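# Flip the bar-code-down carton and restack it squarely

## Task

A carton at the top of a stack has its bar code facing the table. Flip it so the bar code faces up, then set it on top of a stack, oriented like the cartons beneath it and aligned with them. Release it so it stays there without the robot supporting it, then open the gripper and move the arms away.

## Robot and tools

Robot: two arms, left_arm and right_arm, each with six joints (waist, shoulder, elbow, wrist pitch, wrist yaw, wrist roll) plus a two-finger gripper. The names are labels only and do not mean left or right in a picture.

Frame: all printed positions use one scene frame. Its origin sits on the table surface midway between the arms, +z is up, +x reaches out over the table, and left_arm is on the +y side. A gripper's fingers point along its own +z and close along its own y. end_effector_position is the point between the finger pads, about 1 cm back from the tips. Printed hand positions can be off, more so when an arm is stretched far.

execute_actions(actions, pictures): actions is a list holding one item or nothing.
- [] changes nothing and reports the current state.
- {"rows": [...], "steps": n}: a motion of n control steps (1 to 15, default 15; each step is 1/30 s). One row is used per step; if rows run out, the last row repeats.
- {"steps": n} with no rows: a wait, n up to 300, counted from the previous result (time spent replying is included).
- pictures (true/false) chooses whether camera images come back; by default they do.
A refused call does nothing to the robot.

A row is one flat list of 14 numbers, each in [-1, 1], covering both arms even when one stays still: left_arm waist, shoulder, elbow, wrist pitch, wrist yaw, wrist roll, opening, then right_arm in the same seven slots.

Joint entries are offsets, not poses. They are measured from the arm's joint angles in the most recent result that listed them. Before any result in the scene has listed them, and for the second or later calls within one reply, they count from wherever the arm is when the action begins. They are never relative to the previous row. Scale: 1.0 equals 1.202 rad for the waist, 1.258 for the shoulder, 1.238 for the elbow, 2.073 for wrist pitch, 2.022 for wrist yaw and wrist roll. Sending all zeros is not a pause: it drives the arm back to the reference angles, and an idle arm may sag. To keep an arm in place, send offsets back to the angles you want in the first call of a reply, zeros in later calls, and increase the offset if a joint keeps falling short.

Joint ranges (rad): waist -2.618 to 3.054, shoulder 0.000 to 3.142, elbow 0.000 to 3.142, wrist pitch -1.571 to 1.571, wrist yaw -1.571 to 1.571, wrist roll -2.094 to 2.094. True ends may differ by up to 0.036 rad either way. A request more than 0.036 rad outward beyond a stated end is refused; a request beyond the real end is clipped there and the result reports "joint sent to its limit" (possibly about an earlier action still running). No such message does not prove there is room left.

Opening is absolute: +1 fully open, -1 closed. grip_measured reports the fingers' actual opening on that same scale; Joint positions gives the pad gap in metres (0.094 m when fully open). Readings can be off by about 1 mm per gripper, consistently within a scene. To hold something, keep commanding an opening below grip_measured: roughly 0.03 below holds firmly, a smaller margin holds lighter. In this task each pad's grip force tops out around 13 to 25 N, depending on how the fingers closed, so heavy or slippery handling risks a drop. Thin parts (under about 2 mm) get less force; first contact can spike briefly.

Speed: each step, a joint's target is kept within a fixed lead of its measured angle: 0.202 rad waist, 0.258 shoulder, 0.238 elbow, 0.573 wrist pitch, 0.522 wrist yaw and roll. If targets would move a gripper over 70 mm from its measured spot, all that arm's targets are pulled back proportionally. Big offsets therefore take several actions.

Between calls the simulation keeps running: arms continue toward the last row sent until they have nearly stopped or a step is HELD; only a new action makes them push further. Fingers still opening or closing keep going.

Result lines: the state line `left_arm: …` | `right_arm: …` gives each end_effector_position (m) and end_effector_quat_wxyz. Joint positions and Joint velocities list each arm's joints in column order (rad, rad/s) then finger gap (m, m/s). "joint command not followed" means a clearance check altered or blocked joint targets on some steps; the rest of the row still applied. HELD marks steps on which your row was partly or fully not sent. MOTOR HOT appears from 75 °C; at 90 °C an OVER-TEMPERATURE FAULT halts that arm for 10 s, and at 100 °C the arm and gripper go limp and drop. Holding loads heats motors, even while you think.

zoom_image(camera, region): camera is cam_head_left or cam_head_right (each 504x504); region is [x0, y0, x1, y1] in image pixels from the top-left, no larger than 504 by 504. It magnifies that camera's latest image. Intrinsics: cam_head_left K=[[238.26, 0, 250.594], [0, 238.26, 249.836], [0, 0, 1]]; cam_head_right K=[[238.234, 0, 252.39], [0, 238.234, 253.2], [0, 0, 1]]; both roughly 93.2° vertical field of view with strong radial distortion.

finished_scene(scene): pass the current scene's number to close it for good; the result states whether the goal was met, and it must still hold then. Replying without any tool call ends everything.

Avoid: knocking or placing anything off the table, arms colliding or pressing on each other, drops, slips, slamming or shoving objects hard. Brief external tugs on a held part or pushes on loose objects may occur, so grip securely and check the carton rests stably before finishing.

Each tool is called after "Request:" as name(argument=value, ...), one argument or row to a line, values as JSON.

## Session

Request:
execute_actions(
  actions=[],
)

Scene clock: 0.00 s of 4500.00 s.
left_arm: end_effector_position=(+0.4747, +0.1018, +0.1316) grip_measured=+1.000 end_effector_quat_wxyz=(+0.716, +0.145, +0.683, -0.001) | right_arm: end_effector_position=(+0.3388, -0.4802, +0.2116) grip_measured=+1.000 end_effector_quat_wxyz=(+0.505, +0.397, +0.577, +0.504)
Joint positions: left_arm=[-0.601  2.137  0.869  1.295 -0.493  0.22   0.094] | right_arm=[-0.948  1.511  0.489  1.077 -1.234  1.44   0.094]
Joint velocities: left_arm=[-0.002  0.027 -0.012  0.037 -0.037  0.022  0.   ] | right_arm=[-0.002 -0.002  0.017  0.007  0.022 -0.051  0.   ]
Motor temperatures (°C, as the motors report them): left_arm=[22 22 25 24 23 23] | right_arm=[23 21 22 23 21 25]

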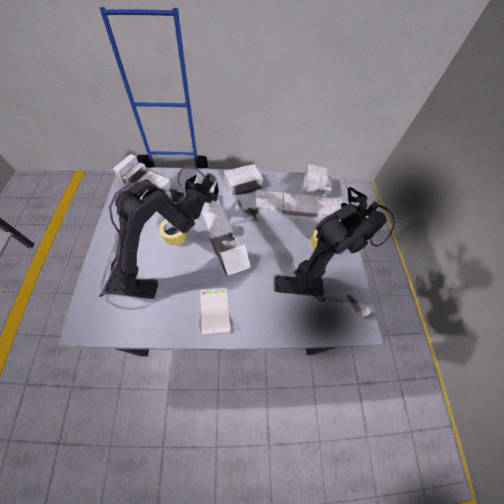

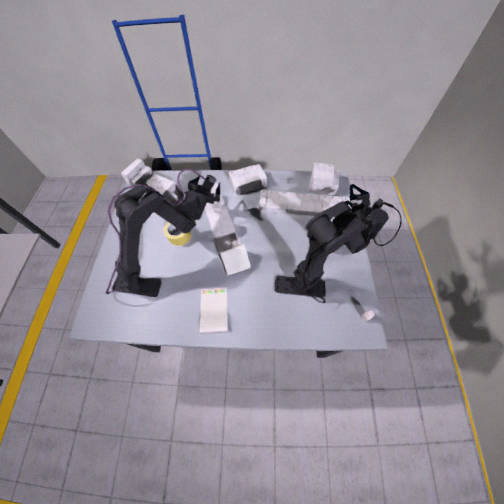

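Request:
zoom_image(
  camera="cam_head_left",
  region=[90, 140, 400, 340],
)

Request:
zoom_image(
  camera="cam_head_right",
  region=[170, 160, 300, 290],
)

Region (90, 140, 400, 340) of cam_head_left's 504x504 image, scaled by 1.626, with more detail than that image has; it fills the top 325 rows of this view, and the rest is white.

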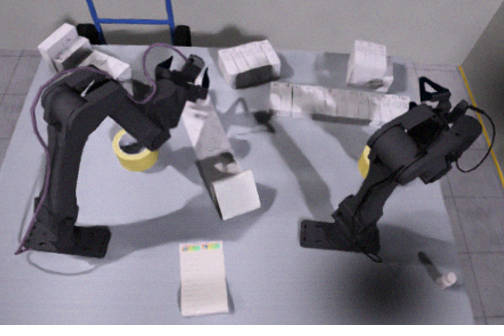

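Region (170, 160, 300, 290) of cam_head_right's 504x504 image, scaled by 3.877, with more detail than that image has.

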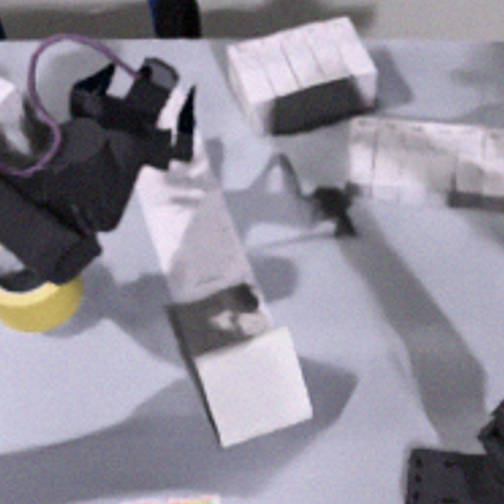

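Request:
execute_actions(
  actions=[
    {"rows":[[0,-0.9,0,-0.3,0.244,-0.109,1,0,-0.6,0.2,-0.3,0.61,-0.71,1]]},
  ],
  pictures=false,
)

Request:
execute_actions(
  actions=[
    {"steps":45},
  ],
)

Scene clock: 2.47 s of 4500.00 s.
left_arm: end_effector_position=(+0.3577, +0.1022, +0.3973) grip_measured=+1.000 end_effector_quat_wxyz=(+0.761, +0.197, +0.564, -0.252) | right_arm: end_effector_position=(+0.2002, -0.5155, +0.4930) grip_measured=+1.000 end_effector_quat_wxyz=(+0.825, +0.231, +0.420, -0.299)
Joint positions: left_arm=[-0.598  1.277  0.857  0.711 -0.044  0.028  0.094] | right_arm=[-0.945  0.734  0.745  0.569 -0.167  0.265  0.094]
Joint velocities: left_arm=[-0.017 -1.473  0.002 -0.11   0.11  -0.051  0.   ] | right_arm=[-0.012 -0.076  0.046  0.037  1.018 -1.722  0.   ]
Motor temperatures (°C, as the motors report them): left_arm=[22 23 25 25 23 23] | right_arm=[23 21 22 23 21 25]
Steps of this call (steps 1 to 59: nothing new was sent; steps 60 to 74: all 15 steps of this action). Readings (joint positions):
60: left_arm=[-0.598 2.106 0.867 1.219 -0.431 0.187] | right_arm=[-0.946 1.488 0.505 1.009 -1.193 1.388]
61: left_arm=[-0.596 2.049 0.861 1.075 -0.345 0.153] | right_arm=[-0.945 1.449 0.537 0.907 -1.124 1.320]
63: left_arm=[-0.597 1.918 0.857 0.884 -0.219 0.104] | right_arm=[-0.945 1.344 0.615 0.772 -0.976 1.180]
67: left_arm=[-0.598 1.665 0.857 0.769 -0.110 0.058] | right_arm=[-0.945 1.071 0.705 0.625 -0.648 0.861]
74: the state above

Scene clock: 3.97 s of 4500.00 s.
left_arm: end_effector_position=(+0.2858, +0.1536, +0.4921) grip_measured=+1.000 end_effector_quat_wxyz=(+0.817, +0.170, +0.465, -0.295) | right_arm: end_effector_position=(+0.1861, -0.5455, +0.4712) grip_measured=+1.000 end_effector_quat_wxyz=(+0.743, +0.258, +0.452, -0.421)
Joint positions: left_arm=[-0.598  0.997  0.857  0.673 -0.004  0.007  0.094] | right_arm=[-0.945  0.751  0.745  0.482 -0.014  0.011  0.094]
Joint velocities: left_arm=[-0.002 -0.002  0.007 -0.007  0.022 -0.007  0.   ] | right_arm=[-0.007  0.002  0.002 -0.037 -0.007 -0.066  0.   ]
Motor temperatures (°C, as the motors report them): left_arm=[22 23 25 25 23 23] | right_arm=[23 21 23 24 21 25]
Steps of this call (steps 1 to 30: the robot went on to your last target; steps 31 to 45: nothing new was sent). Readings (joint positions):
1: left_arm=[-0.598 1.225 0.857 0.706 -0.040 0.026] | right_arm=[-0.945 0.734 0.745 0.566 -0.136 0.214]
2: left_arm=[-0.598 1.172 0.857 0.703 -0.035 0.024] | right_arm=[-0.945 0.736 0.745 0.551 -0.110 0.173]
4: left_arm=[-0.598 1.073 0.857 0.697 -0.024 0.018] | right_arm=[-0.945 0.745 0.745 0.524 -0.075 0.114]
8: left_arm=[-0.598 0.990 0.857 0.724 -0.012 0.010] | right_arm=[-0.945 0.751 0.745 0.493 -0.038 0.053]
45: the state above
All arms were judged still, so your last target was given up. Only a new action makes them travel on or press farther. Fingers that are still opening or closing keep moving.

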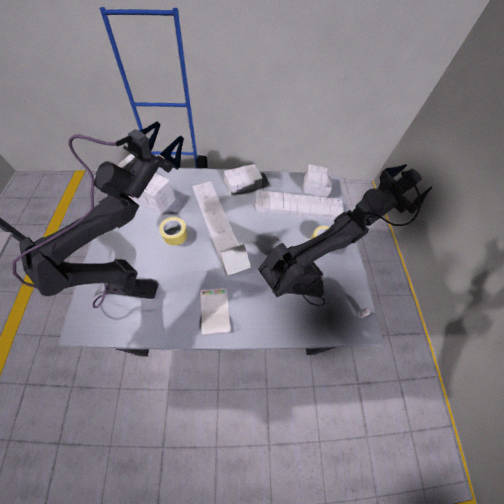

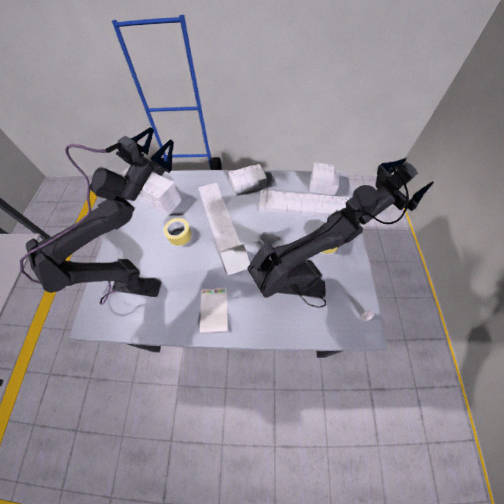

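Request:
execute_actions(
  actions=[
    {"rows":[[1,0,0,-0.6,0,0,1,-0.2,0,0,-0.6,0,0,1]]},
  ],
  pictures=false,
)

Request:
execute_actions(
  actions=[
    {"steps":40},
  ],
)

Request:
zoom_image(
  camera="cam_head_left",
  region=[100, 140, 270, 290],
)

Request:
zoom_image(
  camera="cam_head_left",
  region=[215, 150, 365, 260],
)

Scene clock: 5.80 s of 4500.00 s.
left_arm: end_effector_position=(+0.3755, +0.3578, +0.2620) grip_measured=+1.000 end_effector_quat_wxyz=(+0.539, +0.024, +0.842, -0.011) | right_arm: end_effector_position=(+0.1233, -0.5661, +0.2341) grip_measured=+1.000 end_effector_quat_wxyz=(+0.408, +0.517, +0.695, -0.289)
Joint positions: left_arm=[ 0.061  0.993  0.858 -0.298  0.006  0.01   0.094] | right_arm=[-1.177  0.749  0.749 -0.525 -0.021  0.011  0.094]
Joint velocities: left_arm=[ 1.785  0.007 -0.027 -1.751  0.007 -0.007  0.   ] | right_arm=[-0.042 -0.007 -0.017 -1.619 -0.007  0.037  0.   ]
Motor temperatures (°C, as the motors report them): left_arm=[22 23 25 26 23 23] | right_arm=[23 21 23 24 21 25]
Steps of this call (steps 1 to 40: nothing new was sent; steps 41 to 55: all 15 steps of this action). Readings (joint positions):
41: left_arm=[-0.580 0.996 0.858 0.640 0.008 0.008] | right_arm=[-0.966 0.750 0.748 0.447 -0.025 0.011]
42: left_arm=[-0.542 0.993 0.858 0.586 0.013 0.008] | right_arm=[-1.010 0.749 0.749 0.392 -0.027 0.011]
44: left_arm=[-0.454 0.993 0.858 0.452 0.012 0.009] | right_arm=[-1.092 0.749 0.749 0.258 -0.024 0.011]
48: left_arm=[-0.279 0.993 0.858 0.174 0.008 0.009] | right_arm=[-1.161 0.749 0.749 -0.028 -0.021 0.011]
55: the state above

Scene clock: 7.13 s of 4500.00 s.
left_arm: end_effector_position=(+0.2979, +0.5267, +0.2037) grip_measured=+1.000 end_effector_quat_wxyz=(+0.401, -0.224, +0.881, +0.110) | right_arm: end_effector_position=(+0.1143, -0.5366, +0.1917) grip_measured=+1.000 end_effector_quat_wxyz=(+0.332, +0.547, +0.732, -0.233)
Joint positions: left_arm=[ 0.604  0.993  0.858 -0.579 -0.013  0.008  0.094] | right_arm=[-1.178  0.749  0.749 -0.736 -0.021  0.011  0.094]
Joint velocities: left_arm=[ 0.002  0.017  0.012 -0.081 -0.051 -0.007  0.   ] | right_arm=[ 0.002  0.002 -0.002  0.022 -0.037  0.051  0.   ]
Motor temperatures (°C, as the motors report them): left_arm=[22 22 26 26 23 23] | right_arm=[23 21 23 24 21 25]
Steps of this call (steps 1 to 30: the robot went on to your last target; steps 31 to 40: nothing new was sent). Readings (joint positions):
1: left_arm=[0.128 0.993 0.858 -0.354 0.007 0.010] | right_arm=[-1.177 0.749 0.749 -0.573 -0.021 0.011]
2: left_arm=[0.200 0.993 0.858 -0.402 0.005 0.010] | right_arm=[-1.178 0.749 0.749 -0.610 -0.021 0.011]
4: left_arm=[0.348 0.993 0.858 -0.473 0.001 0.010] | right_arm=[-1.178 0.749 0.749 -0.661 -0.021 0.011]
8: left_arm=[0.585 0.993 0.858 -0.538 -0.021 0.008] | right_arm=[-1.178 0.749 0.749 -0.709 -0.021 0.011]
40: the state above
All arms were judged still, so your last target was given up. Only a new action makes them travel on or press farther. Fingers that are still opening or closing keep moving.

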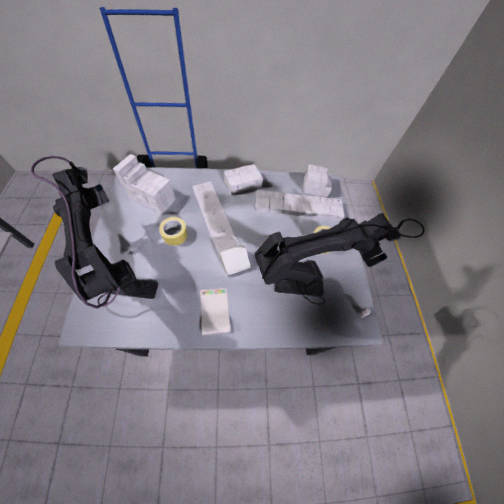

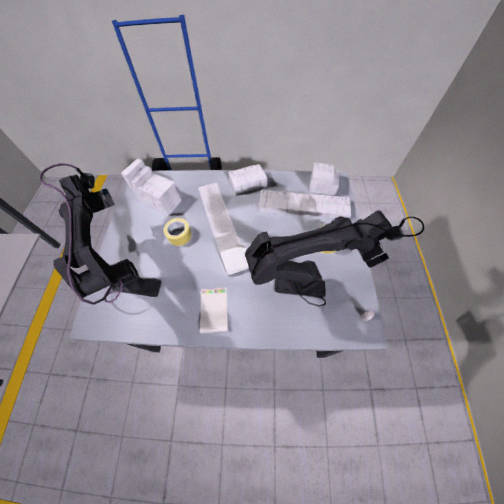

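Region (100, 140, 270, 290) of cam_head_left's 504x504 image, scaled by 2.965, with more detail than that image has; it fills the top 445 rows of this view, and the rest is white.

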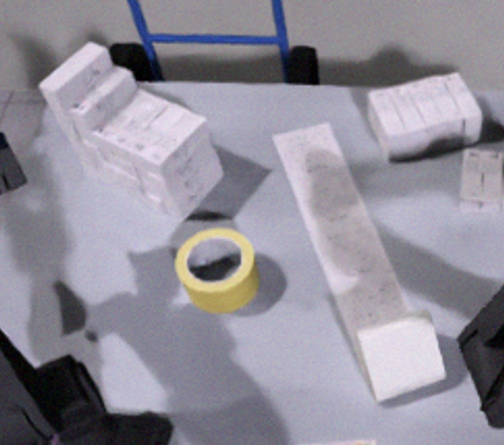

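Region (215, 150, 365, 260) of cam_head_left's 504x504 image, scaled by 3.360, with more detail than that image has; it fills the top 370 rows of this view, and the rest is white.

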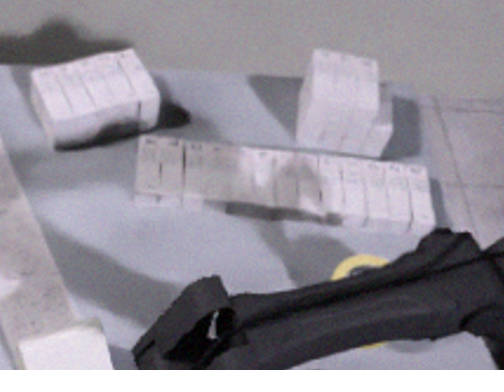

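Request:
zoom_image(
  camera="cam_head_left",
  region=[108, 148, 183, 218],
)

Request:
zoom_image(
  camera="cam_head_right",
  region=[115, 152, 190, 222],
)

Request:
zoom_image(
  camera="cam_head_right",
  region=[295, 155, 360, 220],
)

Request:
zoom_image(
  camera="cam_head_left",
  region=[218, 155, 298, 220],
)

Region (108, 148, 183, 218) of cam_head_left's 504x504 image, scaled by 6.720, with more detail than that image has; it fills the top 470 rows of this view, and the rest is white.

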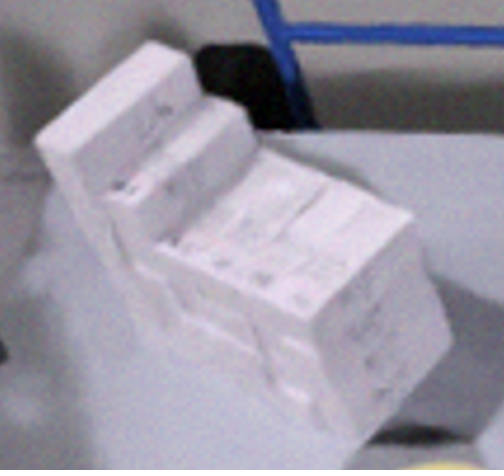

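Region (115, 152, 190, 222) of cam_head_right's 504x504 image, scaled by 6.720, with more detail than that image has; it fills the top 470 rows of this view, and the rest is white.

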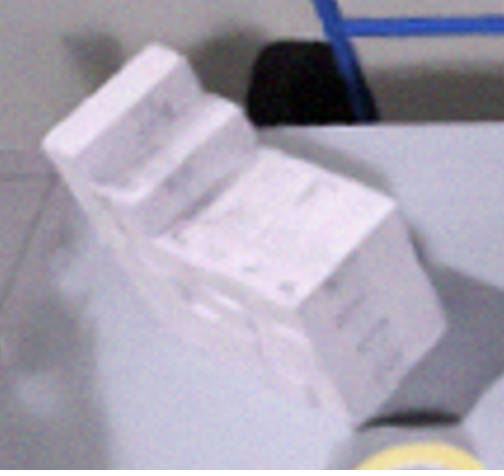

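Region (295, 155, 360, 220) of cam_head_right's 504x504 image, scaled by 7.754, with more detail than that image has.

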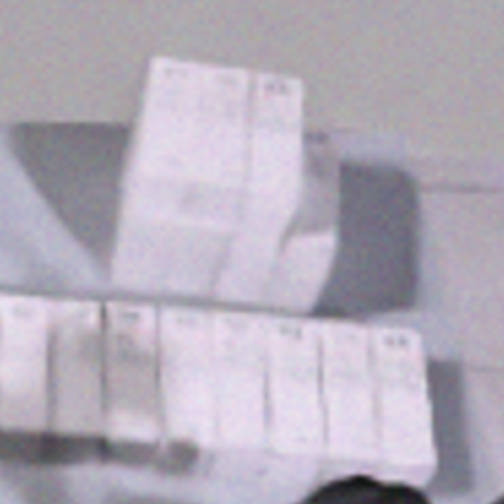

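Region (218, 155, 298, 220) of cam_head_left's 504x504 image, scaled by 6.300, with more detail than that image has; it fills the top 410 rows of this view, and the rest is white.

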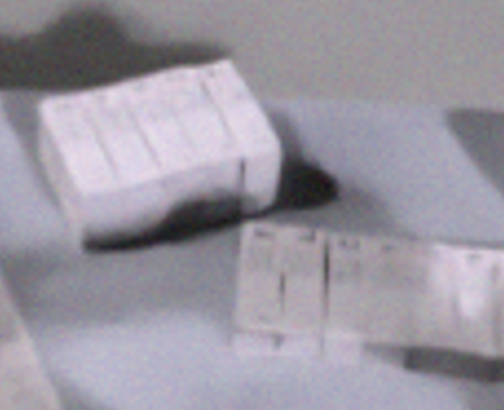

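Request:
execute_actions(
  actions=[
    {"rows":[[0.044,0,0.097,0.71,0.63,0,1,0,0,0,0,0,0,1],[0.044,0,0.097,0.71,0.63,0,1,0,0,0,0,0,0,1],[0.044,0,0.097,0.71,0.63,0,1,0,0,0,0,0,0,1],[0.044,0,0.097,0.71,0.63,0,1,0,0,0,0,0,0,1],[0.044,0,0.097,0.71,0.63,0,1,0,0,0,0,0,0,1],[0.044,0,0.097,0.71,0.63,0,1,0,0,0,0,0,0,1],[0.044,0,0.097,0.71,0.63,0,1,0,0,0,0,0,0,1],[0.044,0,0.097,0.71,0.63,0,1,0,0,0,0,0,0,1],[0.044,0.1,0.097,0.71,0.63,0,1,0,0,0,0,0,0,1],[0.044,0.1,0.097,0.71,0.63,0,1,0,0,0,0,0,0,1],[0.044,0.1,0.097,0.71,0.63,0,1,0,0,0,0,0,0,1],[0.044,0.2,0.097,0.71,0.63,0,1,0,0,0,0,0,0,1],[0.044,0.2,0.097,0.71,0.63,0,1,0,0,0,0,0,0,1],[0.044,0.2,0.097,0.71,0.63,0,1,0,0,0,0,0,0,1],[0.044,0.695,0.097,0.71,0.63,0,1,0,0,0,0,0,0,1]]},
  ],
  pictures=false,
)

Request:
execute_actions(
  actions=[
    {"steps":45},
  ],
)

Request:
zoom_image(
  camera="cam_head_left",
  region=[40, 120, 190, 240],
)

Request:
zoom_image(
  camera="cam_head_right",
  region=[40, 120, 190, 240],
)

Scene clock: 17.10 s of 4500.00 s.
left_arm: end_effector_position=(+0.4088, +0.4422, +0.3708) grip_measured=+1.000 end_effector_quat_wxyz=(+0.717, +0.151, +0.672, -0.106) | right_arm: end_effector_position=(+0.1143, -0.5366, +0.1917) grip_measured=+1.000 end_effector_quat_wxyz=(+0.332, +0.547, +0.732, -0.233)
Joint positions: left_arm=[0.646 1.241 0.951 0.373 0.91  0.008 0.094] | right_arm=[-1.178  0.749  0.749 -0.736 -0.021  0.011  0.094]
Joint velocities: left_arm=[-0.002  1.726  0.3    3.656  2.63   0.022  0.   ] | right_arm=[-0.017  0.012 -0.002  0.007  0.007 -0.066  0.   ]
Motor temperatures (°C, as the motors report them): left_arm=[22 22 26 27 23 23] | right_arm=[23 21 24 25 21 25]
Steps of this call (steps 1 to 90: nothing new was sent; then 6.47 s passed at rest; steps 91 to 105: all 15 steps of this action). Readings (joint positions):
91: left_arm=[0.609 0.993 0.858 -0.561 0.018 0.008] | right_arm=[-1.178 0.749 0.749 -0.736 -0.021 0.011]
92: left_arm=[0.615 0.994 0.858 -0.525 0.064 0.008] | right_arm=[-1.178 0.749 0.749 -0.736 -0.021 0.011]
94: left_arm=[0.624 0.994 0.863 -0.439 0.155 0.008] | right_arm=[-1.178 0.749 0.749 -0.736 -0.021 0.011]
98: left_arm=[0.633 0.994 0.878 -0.255 0.339 0.008] | right_arm=[-1.178 0.749 0.749 -0.736 -0.021 0.011]
105: the state above

Scene clock: 18.60 s of 4500.00 s.
left_arm: end_effector_position=(+0.4727, +0.4492, +0.1978) grip_measured=+1.000 end_effector_quat_wxyz=(+0.649, +0.228, +0.678, -0.260) | right_arm: end_effector_position=(+0.1143, -0.5366, +0.1917) grip_measured=+1.000 end_effector_quat_wxyz=(+0.332, +0.547, +0.732, -0.233)
Joint positions: left_arm=[0.65  1.895 0.957 0.868 1.251 0.01  0.094] | right_arm=[-1.178  0.749  0.749 -0.736 -0.021  0.011  0.094]
Joint velocities: left_arm=[-0.007 -0.007 -0.002 -0.022  0.051 -0.051  0.   ] | right_arm=[ 0.002 -0.012 -0.032 -0.007 -0.007 -0.081  0.   ]
Motor temperatures (°C, as the motors report them): left_arm=[22 23 27 27 23 23] | right_arm=[23 21 24 26 21 25]
Steps of this call (steps 1 to 45: the robot went on to your last target). Readings (joint positions):
1: left_arm=[0.646 1.310 0.964 0.492 0.987 0.009] | right_arm=[-1.178 0.749 0.749 -0.736 -0.021 0.011]
2: left_arm=[0.646 1.387 0.974 0.591 1.044 0.010] | right_arm=[-1.178 0.749 0.749 -0.736 -0.021 0.011]
4: left_arm=[0.646 1.546 0.980 0.719 1.119 0.010] | right_arm=[-1.178 0.749 0.749 -0.736 -0.021 0.011]
8: left_arm=[0.647 1.844 0.979 0.789 1.183 0.010] | right_arm=[-1.178 0.749 0.749 -0.736 -0.021 0.011]
45: the state above
All arms were judged still, so your last target was given up. Only a new action makes them travel on or press farther. Fingers that are still opening or closing keep moving.

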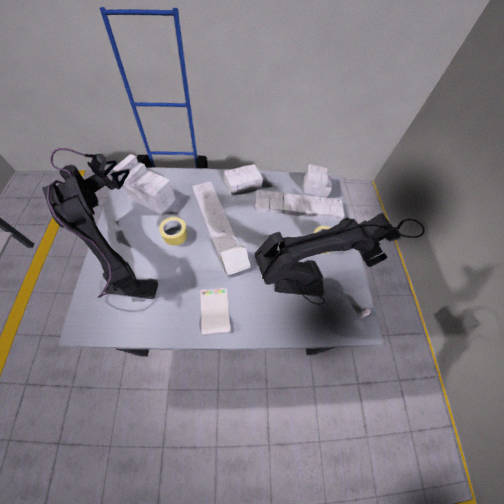

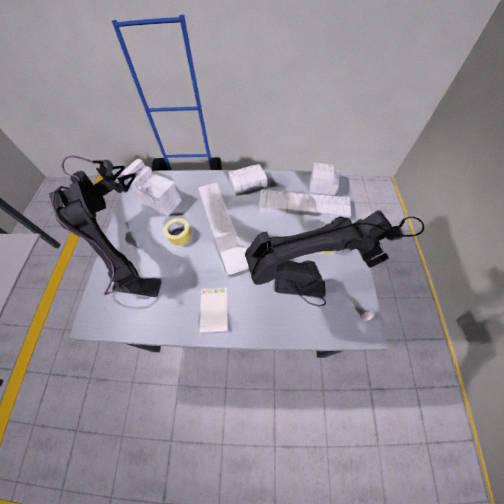

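Region (40, 120, 190, 240) of cam_head_left's 504x504 image, scaled by 3.360, with more detail than that image has; it fills the top 403 rows of this view, and the rest is white.

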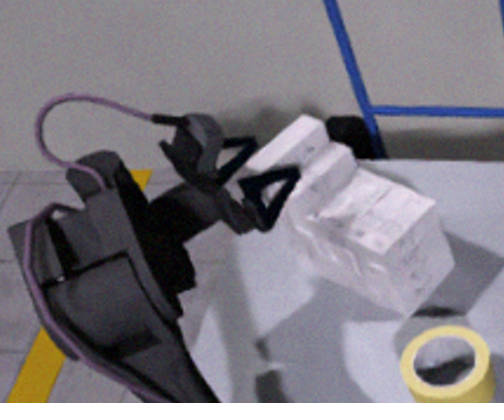

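Region (40, 120, 190, 240) of cam_head_right's 504x504 image, scaled by 3.360, with more detail than that image has; it fills the top 403 rows of this view, and the rest is white.

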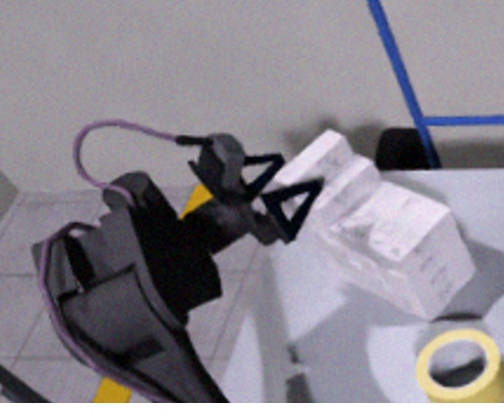

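Request:
execute_actions(
  actions=[
    {"rows":[[0.11,0,0.08,0,-0.04,0,1,0,0,0,0,0,0,1],[0.11,0,0.08,0,-0.04,0,1,0,0,0,0,0,0,1],[0.11,0,0.08,0,-0.04,0,1,0,0,0,0,0,0,1],[0.11,0.04,0.08,0.04,-0.04,0,1,0,0,0,0,0,0,1],[0.11,0.08,0.08,0.08,-0.04,0,1,0,0,0,0,0,0,1],[0.11,0.1,0.08,0.15,-0.04,0,1,0,0,0,0,0,0,1],[0.11,0.13,0.08,0.15,-0.04,0,1,0,0,0,0,0,0,1],[0.11,0.16,0.08,0.15,-0.04,0,1,0,0,0,0,0,0,1],[0.11,0.19,0.08,0.15,-0.04,0,1,0,0,0,0,0,0,1],[0.11,0.225,0.08,0.153,-0.04,0,1,0,0,0,0,0,0,1]]},
  ],
  pictures=false,
)

Request:
execute_actions(
  actions=[
    {"steps":30},
  ],
)

Request:
zoom_image(
  camera="cam_head_left",
  region=[70, 135, 180, 225],
)

Request:
zoom_image(
  camera="cam_head_right",
  region=[77, 139, 187, 229],
)

Scene clock: 22.03 s of 4500.00 s.
left_arm: end_effector_position=(+0.4888, +0.5423, +0.1197) grip_measured=+1.000 end_effector_quat_wxyz=(+0.675, +0.159, +0.697, -0.183) | right_arm: end_effector_position=(+0.1143, -0.5366, +0.1917) grip_measured=+1.000 end_effector_quat_wxyz=(+0.332, +0.547, +0.732, -0.233)
Joint positions: left_arm=[0.789 2.213 1.04  1.118 1.175 0.01  0.094] | right_arm=[-1.178  0.749  0.749 -0.736 -0.021  0.011  0.094]
Joint velocities: left_arm=[-0.007  0.105 -0.002 -0.007 -0.007 -0.037  0.   ] | right_arm=[-0.007  0.002  0.012 -0.007 -0.022 -0.022  0.   ]
Motor temperatures (°C, as the motors report them): left_arm=[22 24 27 27 23 23] | right_arm=[23 21 25 26 21 25]
Steps of this call (steps 1 to 88: nothing new was sent; steps 89 to 103: all 15 steps of this action). Readings (joint positions):
89: left_arm=[0.660 1.895 0.963 0.866 1.249 0.011] | right_arm=[-1.178 0.749 0.749 -0.736 -0.021 0.011]
90: left_arm=[0.680 1.898 0.977 0.862 1.241 0.011] | right_arm=[-1.178 0.749 0.749 -0.736 -0.021 0.011]
92: left_arm=[0.742 1.905 1.007 0.872 1.216 0.011] | right_arm=[-1.178 0.749 0.749 -0.736 -0.021 0.011]
96: left_arm=[0.799 2.001 1.040 1.048 1.184 0.010] | right_arm=[-1.178 0.749 0.749 -0.736 -0.021 0.011]
103: the state above

Scene clock: 23.03 s of 4500.00 s.
left_arm: end_effector_position=(+0.4890, +0.5425, +0.1267) grip_measured=+1.000 end_effector_quat_wxyz=(+0.685, +0.172, +0.687, -0.170) | right_arm: end_effector_position=(+0.1143, -0.5366, +0.1917) grip_measured=+1.000 end_effector_quat_wxyz=(+0.332, +0.547, +0.732, -0.233)
Joint positions: left_arm=[0.789 2.21  1.04  1.16  1.174 0.01  0.094] | right_arm=[-1.178  0.749  0.749 -0.736 -0.021  0.011  0.094]
Joint velocities: left_arm=[ 0.002 -0.012 -0.002  0.022 -0.051  0.022  0.   ] | right_arm=[-0.022 -0.002 -0.027  0.066 -0.11   0.037  0.   ]
Motor temperatures (°C, as the motors report them): left_arm=[22 24 27 27 23 23] | right_arm=[23 21 25 26 21 25]
Steps of this call (steps 1 to 30: the robot went on to your last target). Readings (joint positions):
1: left_arm=[0.789 2.214 1.040 1.118 1.174 0.010] | right_arm=[-1.178 0.749 0.749 -0.736 -0.021 0.011]
2: left_arm=[0.789 2.213 1.040 1.126 1.174 0.010] | right_arm=[-1.178 0.749 0.749 -0.736 -0.021 0.011]
4: left_arm=[0.789 2.211 1.040 1.141 1.174 0.010] | right_arm=[-1.178 0.749 0.749 -0.736 -0.021 0.011]
8: left_arm=[0.789 2.210 1.040 1.153 1.174 0.010] | right_arm=[-1.178 0.749 0.749 -0.736 -0.021 0.011]
30: the state above
All arms were judged still, so your last target was given up. Only a new action makes them travel on or press farther. Fingers that are still opening or closing keep moving.

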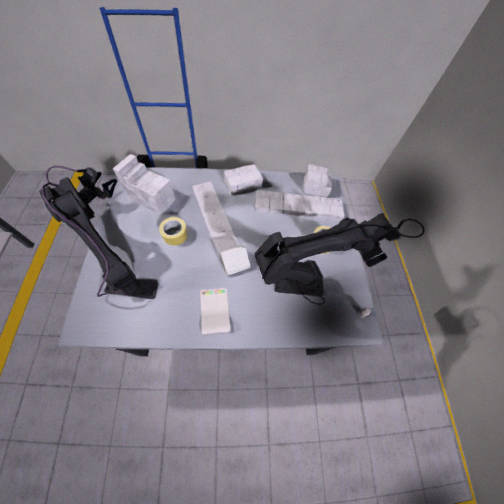

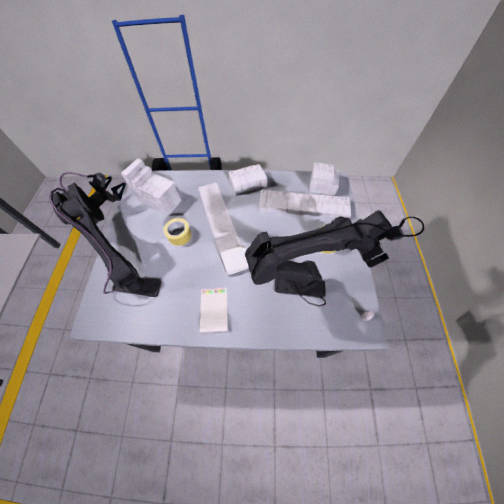

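Region (70, 135, 180, 225) of cam_head_left's 504x504 image, scaled by 4.582, with more detail than that image has; it fills the top 412 rows of this view, and the rest is white.

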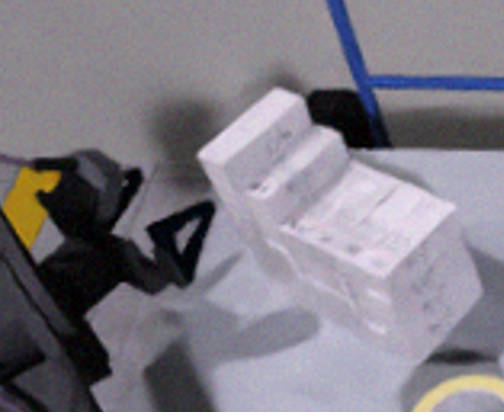

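Region (77, 139, 187, 229) of cam_head_right's 504x504 image, scaled by 4.582, with more detail than that image has; it fills the top 412 rows of this view, and the rest is white.

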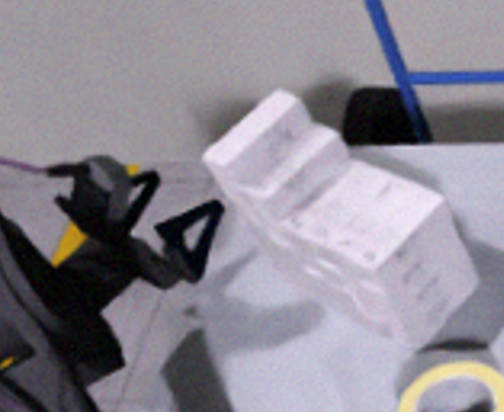

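Request:
execute_actions(
  actions=[
    {"rows":[[0,-0.1,0.09,-0.02,-0.05,0,0.5,0,0,0,0,0,0,1],[0,-0.1,0.09,-0.04,-0.05,0,0.5,0,0,0,0,0,0,1],[0,-0.1,0.09,-0.075,-0.05,0,0.5,0,0,0,0,0,0,1],[0,-0.1,0.09,-0.075,-0.05,0,0.5,0,0,0,0,0,0,1],[0,-0.1,0.09,-0.075,-0.05,0,0.5,0,0,0,0,0,0,1],[0,-0.1,0.09,-0.075,-0.05,0,0.5,0,0,0,0,0,0,1],[0,-0.1,0.09,-0.075,-0.05,0,0.5,0,0,0,0,0,0,1],[-0.02,-0.1,0.09,-0.075,-0.05,0,0.5,0,0,0,0,0,0,1],[-0.04,-0.1,0.09,-0.075,-0.05,0,0.5,0,0,0,0,0,0,1],[-0.06,-0.1,0.09,-0.075,-0.05,0,0.5,0,0,0,0,0,0,1],[-0.08,-0.1,0.09,-0.075,-0.05,0,0.5,0,0,0,0,0,0,1],[-0.1,-0.1,0.09,-0.075,-0.05,0,0.5,0,0,0,0,0,0,1],[-0.12,-0.1,0.09,-0.075,-0.05,0,0.5,0,0,0,0,0,0,1],[-0.14,-0.1,0.09,-0.075,-0.05,0,0.5,0,0,0,0,0,0,1]]},
  ],
  pictures=false,
)

Request:
execute_actions(
  actions=[
    {"steps":30},
  ],
)

Request:
zoom_image(
  camera="cam_head_left",
  region=[70, 135, 180, 225],
)

Request:
zoom_image(
  camera="cam_head_right",
  region=[77, 139, 187, 229],
)

Scene clock: 26.47 s of 4500.00 s.
left_arm: end_effector_position=(+0.5269, +0.5026, +0.1868) grip_measured=+0.501 end_effector_quat_wxyz=(+0.697, +0.199, +0.670, -0.164) | right_arm: end_effector_position=(+0.1143, -0.5366, +0.1917) grip_measured=+1.000 end_effector_quat_wxyz=(+0.332, +0.547, +0.732, -0.233)
Joint positions: left_arm=[0.66  2.098 1.129 1.02  1.076 0.012 0.071] | right_arm=[-1.178  0.749  0.749 -0.736 -0.021  0.011  0.094]
Joint velocities: left_arm=[-0.789 -0.002 -0.007 -0.081 -0.007 -0.066 -0.   ] | right_arm=[-0.012  0.002  0.002  0.037  0.007 -0.007  0.   ]
Motor temperatures (°C, as the motors report them): left_arm=[22 26 27 28 23 23] | right_arm=[23 21 25 27 21 25]
Steps of this call (steps 1 to 88: nothing new was sent; steps 89 to 103: all 15 steps of this action). Readings (joint positions):
89: left_arm=[0.789 2.205 1.045 1.150 1.167 0.011] | right_arm=[-1.178 0.749 0.749 -0.736 -0.021 0.011]
90: left_arm=[0.789 2.195 1.056 1.128 1.154 0.011] | right_arm=[-1.178 0.749 0.749 -0.736 -0.021 0.011]
92: left_arm=[0.789 2.161 1.088 1.077 1.126 0.011] | right_arm=[-1.178 0.749 0.749 -0.736 -0.021 0.011]
96: left_arm=[0.788 2.104 1.126 1.053 1.096 0.011] | right_arm=[-1.178 0.749 0.749 -0.736 -0.021 0.011]
103: the state above

Scene clock: 27.47 s of 4500.00 s.
left_arm: end_effector_position=(+0.5321, +0.4791, +0.1852) grip_measured=+0.501 end_effector_quat_wxyz=(+0.690, +0.212, +0.667, -0.184) | right_arm: end_effector_position=(+0.1143, -0.5366, +0.1917) grip_measured=+1.000 end_effector_quat_wxyz=(+0.332, +0.547, +0.732, -0.233)
Joint positions: left_arm=[0.614 2.098 1.129 1.01  1.078 0.011 0.071] | right_arm=[-1.178  0.749  0.749 -0.736 -0.021  0.011  0.094]
Joint velocities: left_arm=[ 0.002  0.002  0.002 -0.051 -0.007 -0.051 -0.001] | right_arm=[ 0.002 -0.002  0.007 -0.022 -0.051 -0.095  0.   ]
Motor temperatures (°C, as the motors report them): left_arm=[22 26 27 28 23 23] | right_arm=[23 21 25 27 21 25]
Steps of this call (steps 1 to 30: the robot went on to your last target). Readings (joint positions):
1: left_arm=[0.636 2.098 1.129 1.019 1.076 0.011] | right_arm=[-1.178 0.749 0.749 -0.736 -0.021 0.011]
2: left_arm=[0.619 2.098 1.129 1.019 1.076 0.011] | right_arm=[-1.178 0.749 0.749 -0.736 -0.021 0.011]
4: left_arm=[0.604 2.098 1.129 1.018 1.078 0.011] | right_arm=[-1.178 0.749 0.749 -0.736 -0.021 0.011]
8: left_arm=[0.612 2.098 1.129 1.014 1.078 0.011] | right_arm=[-1.178 0.749 0.749 -0.736 -0.021 0.011]
30: the state above
All arms were judged still, so your last target was given up. Only a new action makes them travel on or press farther. Fingers that are still opening or closing keep moving.

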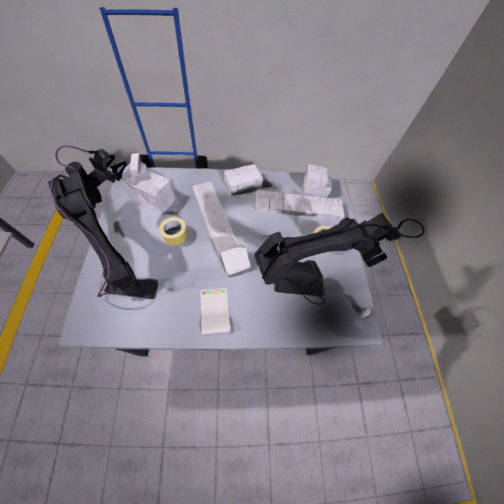

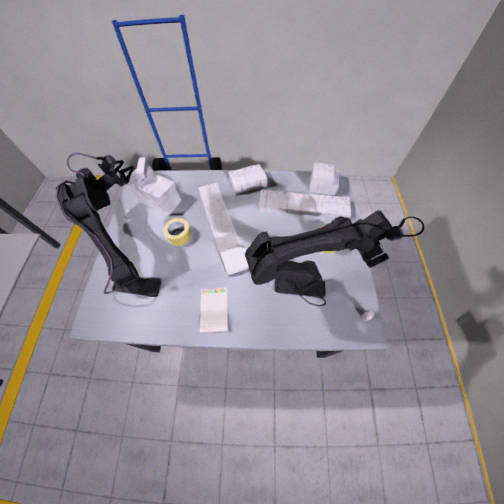

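Region (70, 135, 180, 225) of cam_head_left's 504x504 image, scaled by 4.582, with more detail than that image has; it fills the top 412 rows of this view, and the rest is white.

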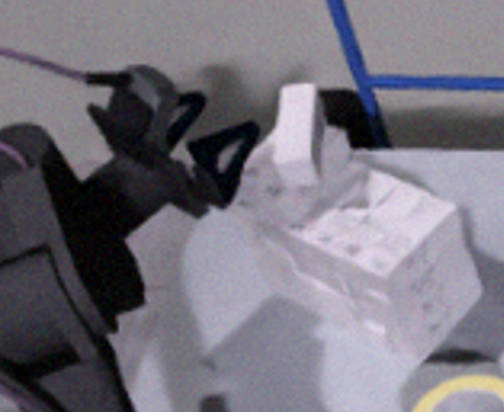

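Region (77, 139, 187, 229) of cam_head_right's 504x504 image, scaled by 4.582, with more detail than that image has; it fills the top 412 rows of this view, and the rest is white.

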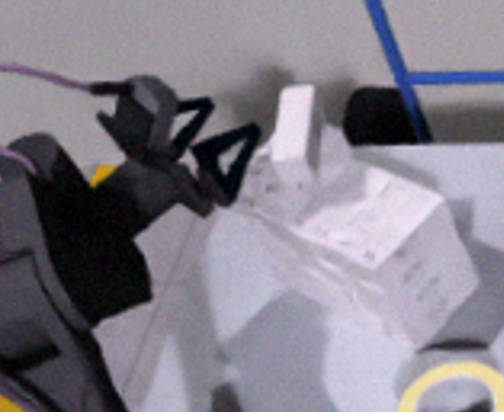

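Request:
execute_actions(
  actions=[
    {"rows":[[0,-0.48,0.085,-0.2,-0.3,0,0.5,0,0,0,0,0,0,1]]},
  ],
  pictures=false,
)

Request:
execute_actions(
  actions=[
    {"steps":15},
  ],
  pictures=false,
)

Request:
execute_actions(
  actions=[
    {"rows":[[-0.428,0,0,-0.38,-0.335,0,0.5,0,0,0,0,0,0,1]]},
  ],
  pictures=false,
)

Request:
execute_actions(
  actions=[
    {"steps":40},
  ],
)

Request:
zoom_image(
  camera="cam_head_left",
  region=[70, 115, 180, 225],
)

Scene clock: 29.80 s of 4500.00 s.
left_arm: end_effector_position=(+0.4956, +0.5263, +0.3890) grip_measured=+0.501 end_effector_quat_wxyz=(+0.772, +0.070, +0.631, +0.024) | right_arm: end_effector_position=(+0.1143, -0.5366, +0.1917) grip_measured=+1.000 end_effector_quat_wxyz=(+0.332, +0.547, +0.732, -0.233)
Joint positions: left_arm=[0.613 1.589 1.172 0.648 0.577 0.013 0.071] | right_arm=[-1.178  0.749  0.749 -0.736 -0.021  0.011  0.094]
Joint velocities: left_arm=[-0.007 -0.916  0.227 -0.3   -0.623  0.007  0.   ] | right_arm=[-0.012 -0.012  0.007 -0.051 -0.051  0.007  0.   ]
Motor temperatures (°C, as the motors report them): left_arm=[22 27 27 28 23 23] | right_arm=[23 21 25 27 21 25]
Steps of this call (steps 1 to 55: nothing new was sent; steps 56 to 70: all 15 steps of this action). Readings (joint positions):
56: left_arm=[0.614 2.082 1.130 0.970 1.039 0.013] | right_arm=[-1.178 0.749 0.749 -0.736 -0.021 0.011]
57: left_arm=[0.613 2.057 1.130 0.904 0.975 0.013] | right_arm=[-1.178 0.749 0.749 -0.736 -0.021 0.011]
59: left_arm=[0.613 1.990 1.132 0.819 0.864 0.013] | right_arm=[-1.178 0.749 0.749 -0.736 -0.021 0.011]
63: left_arm=[0.613 1.843 1.149 0.728 0.719 0.013] | right_arm=[-1.178 0.749 0.749 -0.736 -0.021 0.011]
70: the state above

Scene clock: 30.30 s of 4500.00 s.
left_arm: end_effector_position=(+0.4723, +0.5291, +0.4444) grip_measured=+0.501 end_effector_quat_wxyz=(+0.797, +0.050, +0.598, +0.067) | right_arm: end_effector_position=(+0.1143, -0.5366, +0.1917) grip_measured=+1.000 end_effector_quat_wxyz=(+0.332, +0.547, +0.732, -0.233)
Joint positions: left_arm=[0.613 1.493 1.216 0.599 0.487 0.013 0.071] | right_arm=[-1.178  0.749  0.749 -0.736 -0.021  0.011  0.094]
Joint velocities: left_arm=[ 0.017  0.012 -0.012 -0.037 -0.022 -0.037 -0.001] | right_arm=[-0.002 -0.007 -0.017 -0.037 -0.007  0.051  0.   ]
Motor temperatures (°C, as the motors report them): left_arm=[22 26 27 28 23 23] | right_arm=[23 21 25 27 21 25]
Steps of this call (steps 1 to 15: the robot went on to your last target). Readings (joint positions):
1: left_arm=[0.613 1.560 1.182 0.640 0.559 0.013] | right_arm=[-1.178 0.749 0.749 -0.736 -0.021 0.011]
2: left_arm=[0.613 1.536 1.192 0.637 0.544 0.013] | right_arm=[-1.178 0.749 0.749 -0.736 -0.021 0.011]
4: left_arm=[0.613 1.504 1.209 0.637 0.523 0.013] | right_arm=[-1.178 0.749 0.749 -0.736 -0.021 0.011]
8: left_arm=[0.613 1.493 1.216 0.628 0.501 0.013] | right_arm=[-1.178 0.749 0.749 -0.736 -0.021 0.011]
15: the state above

Scene clock: 30.80 s of 4500.00 s.
left_arm: end_effector_position=(+0.5021, +0.3832, +0.2625) grip_measured=+0.501 end_effector_quat_wxyz=(+0.532, -0.014, +0.845, +0.049) | right_arm: end_effector_position=(+0.1143, -0.5366, +0.1917) grip_measured=+1.000 end_effector_quat_wxyz=(+0.332, +0.547, +0.732, -0.233)
Joint positions: left_arm=[ 0.078  1.507  1.216 -0.156 -0.12   0.017  0.071] | right_arm=[-1.178  0.749  0.749 -0.736 -0.021  0.011  0.094]
Joint velocities: left_arm=[ 0.125 -0.017  0.012 -0.3   -0.418  0.066  0.002] | right_arm=[ 0.002 -0.007  0.027  0.037 -0.007 -0.051  0.   ]
Motor temperatures (°C, as the motors report them): left_arm=[22 26 27 28 23 23] | right_arm=[23 21 25 27 21 25]
Steps of this call (steps 1 to 15: all 15 steps of this action). Readings (joint positions):
1: left_arm=[0.595 1.492 1.216 0.558 0.431 0.014] | right_arm=[-1.178 0.749 0.749 -0.736 -0.021 0.011]
2: left_arm=[0.562 1.488 1.216 0.496 0.349 0.014] | right_arm=[-1.178 0.749 0.749 -0.736 -0.021 0.011]
4: left_arm=[0.471 1.490 1.216 0.351 0.214 0.014] | right_arm=[-1.178 0.749 0.749 -0.736 -0.021 0.011]
8: left_arm=[0.264 1.501 1.216 0.074 0.009 0.013] | right_arm=[-1.178 0.749 0.749 -0.736 -0.021 0.011]
15: the state above

Scene clock: 32.13 s of 4500.00 s.
left_arm: end_effector_position=(+0.4958, +0.4014, +0.2540) grip_measured=+0.501 end_effector_quat_wxyz=(+0.513, -0.035, +0.854, +0.080) | right_arm: end_effector_position=(+0.1143, -0.5366, +0.1917) grip_measured=+1.000 end_effector_quat_wxyz=(+0.332, +0.547, +0.732, -0.233)
Joint positions: left_arm=[ 0.093  1.507  1.216 -0.198 -0.182  0.017  0.071] | right_arm=[-1.178  0.749  0.749 -0.736 -0.021  0.011  0.094]
Joint velocities: left_arm=[-0.037 -0.007 -0.017 -0.022  0.007  0.007 -0.001] | right_arm=[ 0.007  0.002  0.002  0.066 -0.007  0.007  0.   ]
Motor temperatures (°C, as the motors report them): left_arm=[22 26 27 28 23 23] | right_arm=[23 21 25 27 21 25]
Steps of this call (steps 1 to 30: the robot went on to your last target; steps 31 to 40: nothing new was sent). Readings (joint positions):
1: left_arm=[0.083 1.507 1.216 -0.166 -0.133 0.017] | right_arm=[-1.178 0.749 0.749 -0.736 -0.021 0.011]
2: left_arm=[0.088 1.507 1.216 -0.174 -0.144 0.017] | right_arm=[-1.178 0.749 0.749 -0.736 -0.021 0.011]
4: left_arm=[0.093 1.507 1.216 -0.184 -0.161 0.017] | right_arm=[-1.178 0.749 0.749 -0.736 -0.021 0.011]
8: left_arm=[0.093 1.507 1.216 -0.193 -0.174 0.017] | right_arm=[-1.178 0.749 0.749 -0.736 -0.021 0.011]
40: the state above
All arms were judged still, so your last target was given up. Only a new action makes them travel on or press farther. Fingers that are still opening or closing keep moving.

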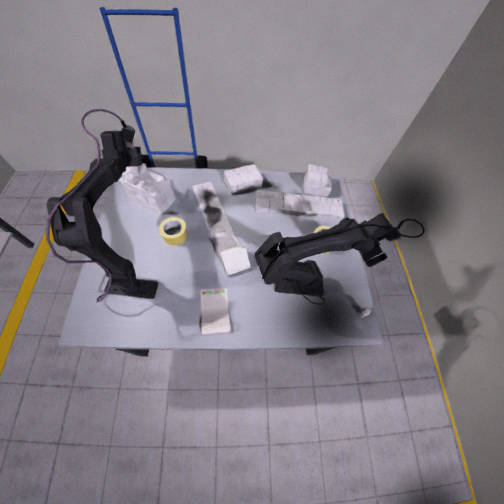

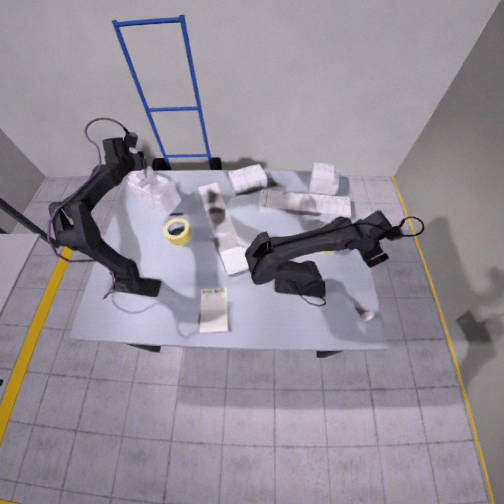

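Region (70, 115, 180, 225) of cam_head_left's 504x504 image, scaled by 4.582, with more detail than that image has.

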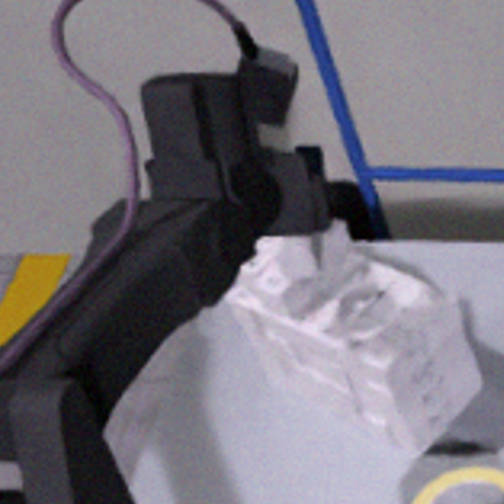

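Request:
execute_actions(
  actions=[
    {"rows":[[0.012,0,-0.02,0.02,0,0,0.6,0,0,0,0,0,0,1],[0.012,0,-0.03,0.03,0,0,0.6,0,0,0,0,0,0,1],[0.012,0.005,-0.045,0.045,0,0,0.6,0,0,0,0,0,0,1],[0.012,0.01,-0.06,0.055,0,0,0.6,0,0,0,0,0,0,1],[0.012,0.01,-0.075,0.07,0,0,0.6,0,0,0,0,0,0,1],[0.012,0.015,-0.09,0.08,0,0,0.6,0,0,0,0,0,0,1],[0.012,0.02,-0.105,0.095,0,0,0.6,0,0,0,0,0,0,1],[0.012,0.02,-0.12,0.105,0,0,0.6,0,0,0,0,0,0,1],[0.012,0.025,-0.135,0.12,0,0,0.6,0,0,0,0,0,0,1],[0.012,0.03,-0.15,0.13,0,0,0.6,0,0,0,0,0,0,1],[0.012,0.035,-0.165,0.145,0,0,0.6,0,0,0,0,0,0,1],[0.012,0.04,-0.18,0.155,0,0,0.6,0,0,0,0,0,0,1],[0.012,0.045,-0.19,0.165,0,0,0.6,0,0,0,0,0,0,1],[0.012,0.05,-0.2,0.168,0,0,0.6,0,0,0,0,0,0,1]]},
  ],
  pictures=false,
)

Request:
execute_actions(
  actions=[
    {"steps":25},
  ],
)

Request:
zoom_image(
  camera="cam_head_right",
  region=[90, 130, 190, 220],
)

Scene clock: 34.10 s of 4500.00 s.
left_arm: end_effector_position=(+0.4909, +0.4045, +0.1727) grip_measured=+0.598 end_effector_quat_wxyz=(+0.491, -0.036, +0.867, +0.082) | right_arm: end_effector_position=(+0.1143, -0.5366, +0.1917) grip_measured=+1.000 end_effector_quat_wxyz=(+0.332, +0.547, +0.732, -0.233)
Joint positions: left_arm=[ 0.1    1.565  0.986  0.041 -0.182  0.017  0.075] | right_arm=[-1.178  0.749  0.749 -0.736 -0.021  0.011  0.094]
Joint velocities: left_arm=[-0.022  0.212 -0.325  0.227  0.007  0.007  0.001] | right_arm=[-0.007 -0.017 -0.002  0.051  0.037 -0.037  0.   ]
Motor temperatures (°C, as the motors report them): left_arm=[22 26 27 28 23 23] | right_arm=[23 21 25 27 21 25]
Steps of this call (steps 1 to 44: nothing new was sent; steps 45 to 59: all 15 steps of this action). Readings (joint positions):
45: left_arm=[0.094 1.507 1.214 -0.196 -0.182 0.017] | right_arm=[-1.178 0.749 0.749 -0.736 -0.021 0.011]
46: left_arm=[0.095 1.507 1.209 -0.190 -0.182 0.017] | right_arm=[-1.178 0.749 0.749 -0.736 -0.021 0.011]
48: left_arm=[0.098 1.507 1.186 -0.164 -0.182 0.017] | right_arm=[-1.178 0.749 0.749 -0.736 -0.021 0.011]
52: left_arm=[0.100 1.516 1.112 -0.093 -0.182 0.017] | right_arm=[-1.178 0.749 0.749 -0.736 -0.021 0.011]
59: the state above

Scene clock: 34.93 s of 4500.00 s.
left_arm: end_effector_position=(+0.4963, +0.4047, +0.1741) grip_measured=+0.599 end_effector_quat_wxyz=(+0.508, -0.037, +0.857, +0.083) | right_arm: end_effector_position=(+0.1143, -0.5366, +0.1917) grip_measured=+1.000 end_effector_quat_wxyz=(+0.332, +0.547, +0.732, -0.233)
Joint positions: left_arm=[ 0.1    1.577  0.969  0.109 -0.183  0.019  0.075] | right_arm=[-1.178  0.749  0.749 -0.736 -0.021  0.011  0.094]
Joint velocities: left_arm=[ 0.007  0.012  0.012 -0.11  -0.007 -0.037  0.   ] | right_arm=[ 0.007 -0.007  0.002 -0.051  0.007  0.081  0.   ]
Motor temperatures (°C, as the motors report them): left_arm=[22 26 27 28 23 23] | right_arm=[23 21 25 27 21 25]
Steps of this call (steps 1 to 25: the robot went on to your last target). Readings (joint positions):
1: left_arm=[0.100 1.571 0.976 0.049 -0.182 0.017] | right_arm=[-1.178 0.749 0.749 -0.736 -0.021 0.011]
2: left_arm=[0.100 1.576 0.971 0.055 -0.182 0.017] | right_arm=[-1.178 0.749 0.749 -0.736 -0.021 0.011]
4: left_arm=[0.100 1.577 0.969 0.072 -0.183 0.019] | right_arm=[-1.178 0.749 0.749 -0.736 -0.021 0.011]
8: left_arm=[0.100 1.577 0.969 0.097 -0.183 0.019] | right_arm=[-1.178 0.749 0.749 -0.736 -0.021 0.011]
25: the state above

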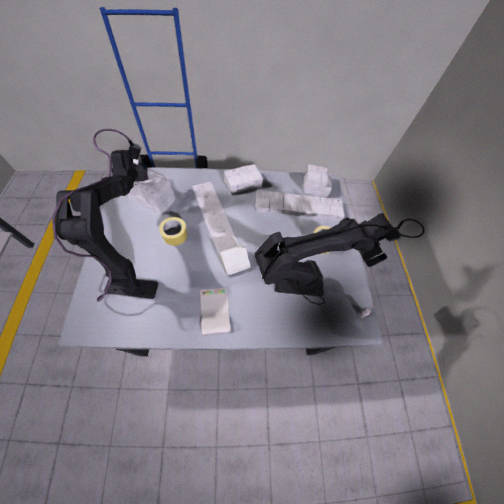

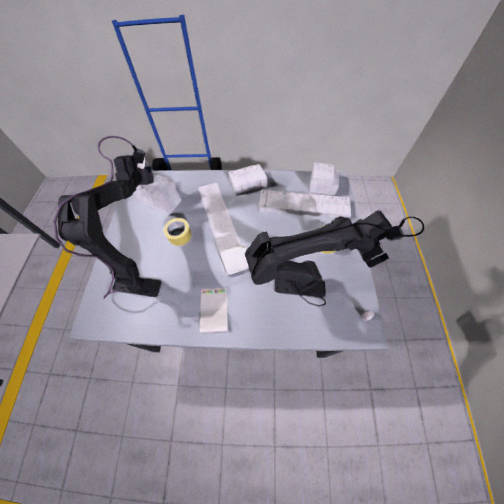

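Region (90, 130, 190, 220) of cam_head_right's 504x504 image, scaled by 5.040, with more detail than that image has; it fills the top 454 rows of this view, and the rest is white.

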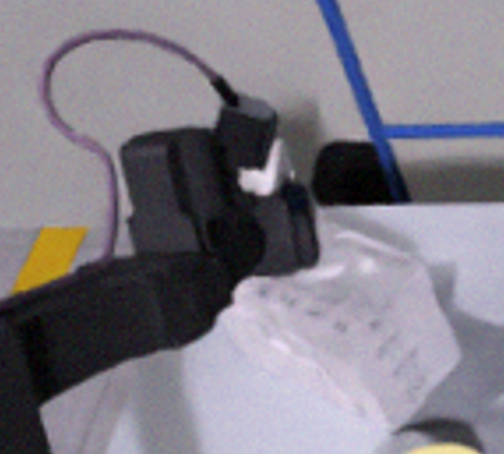

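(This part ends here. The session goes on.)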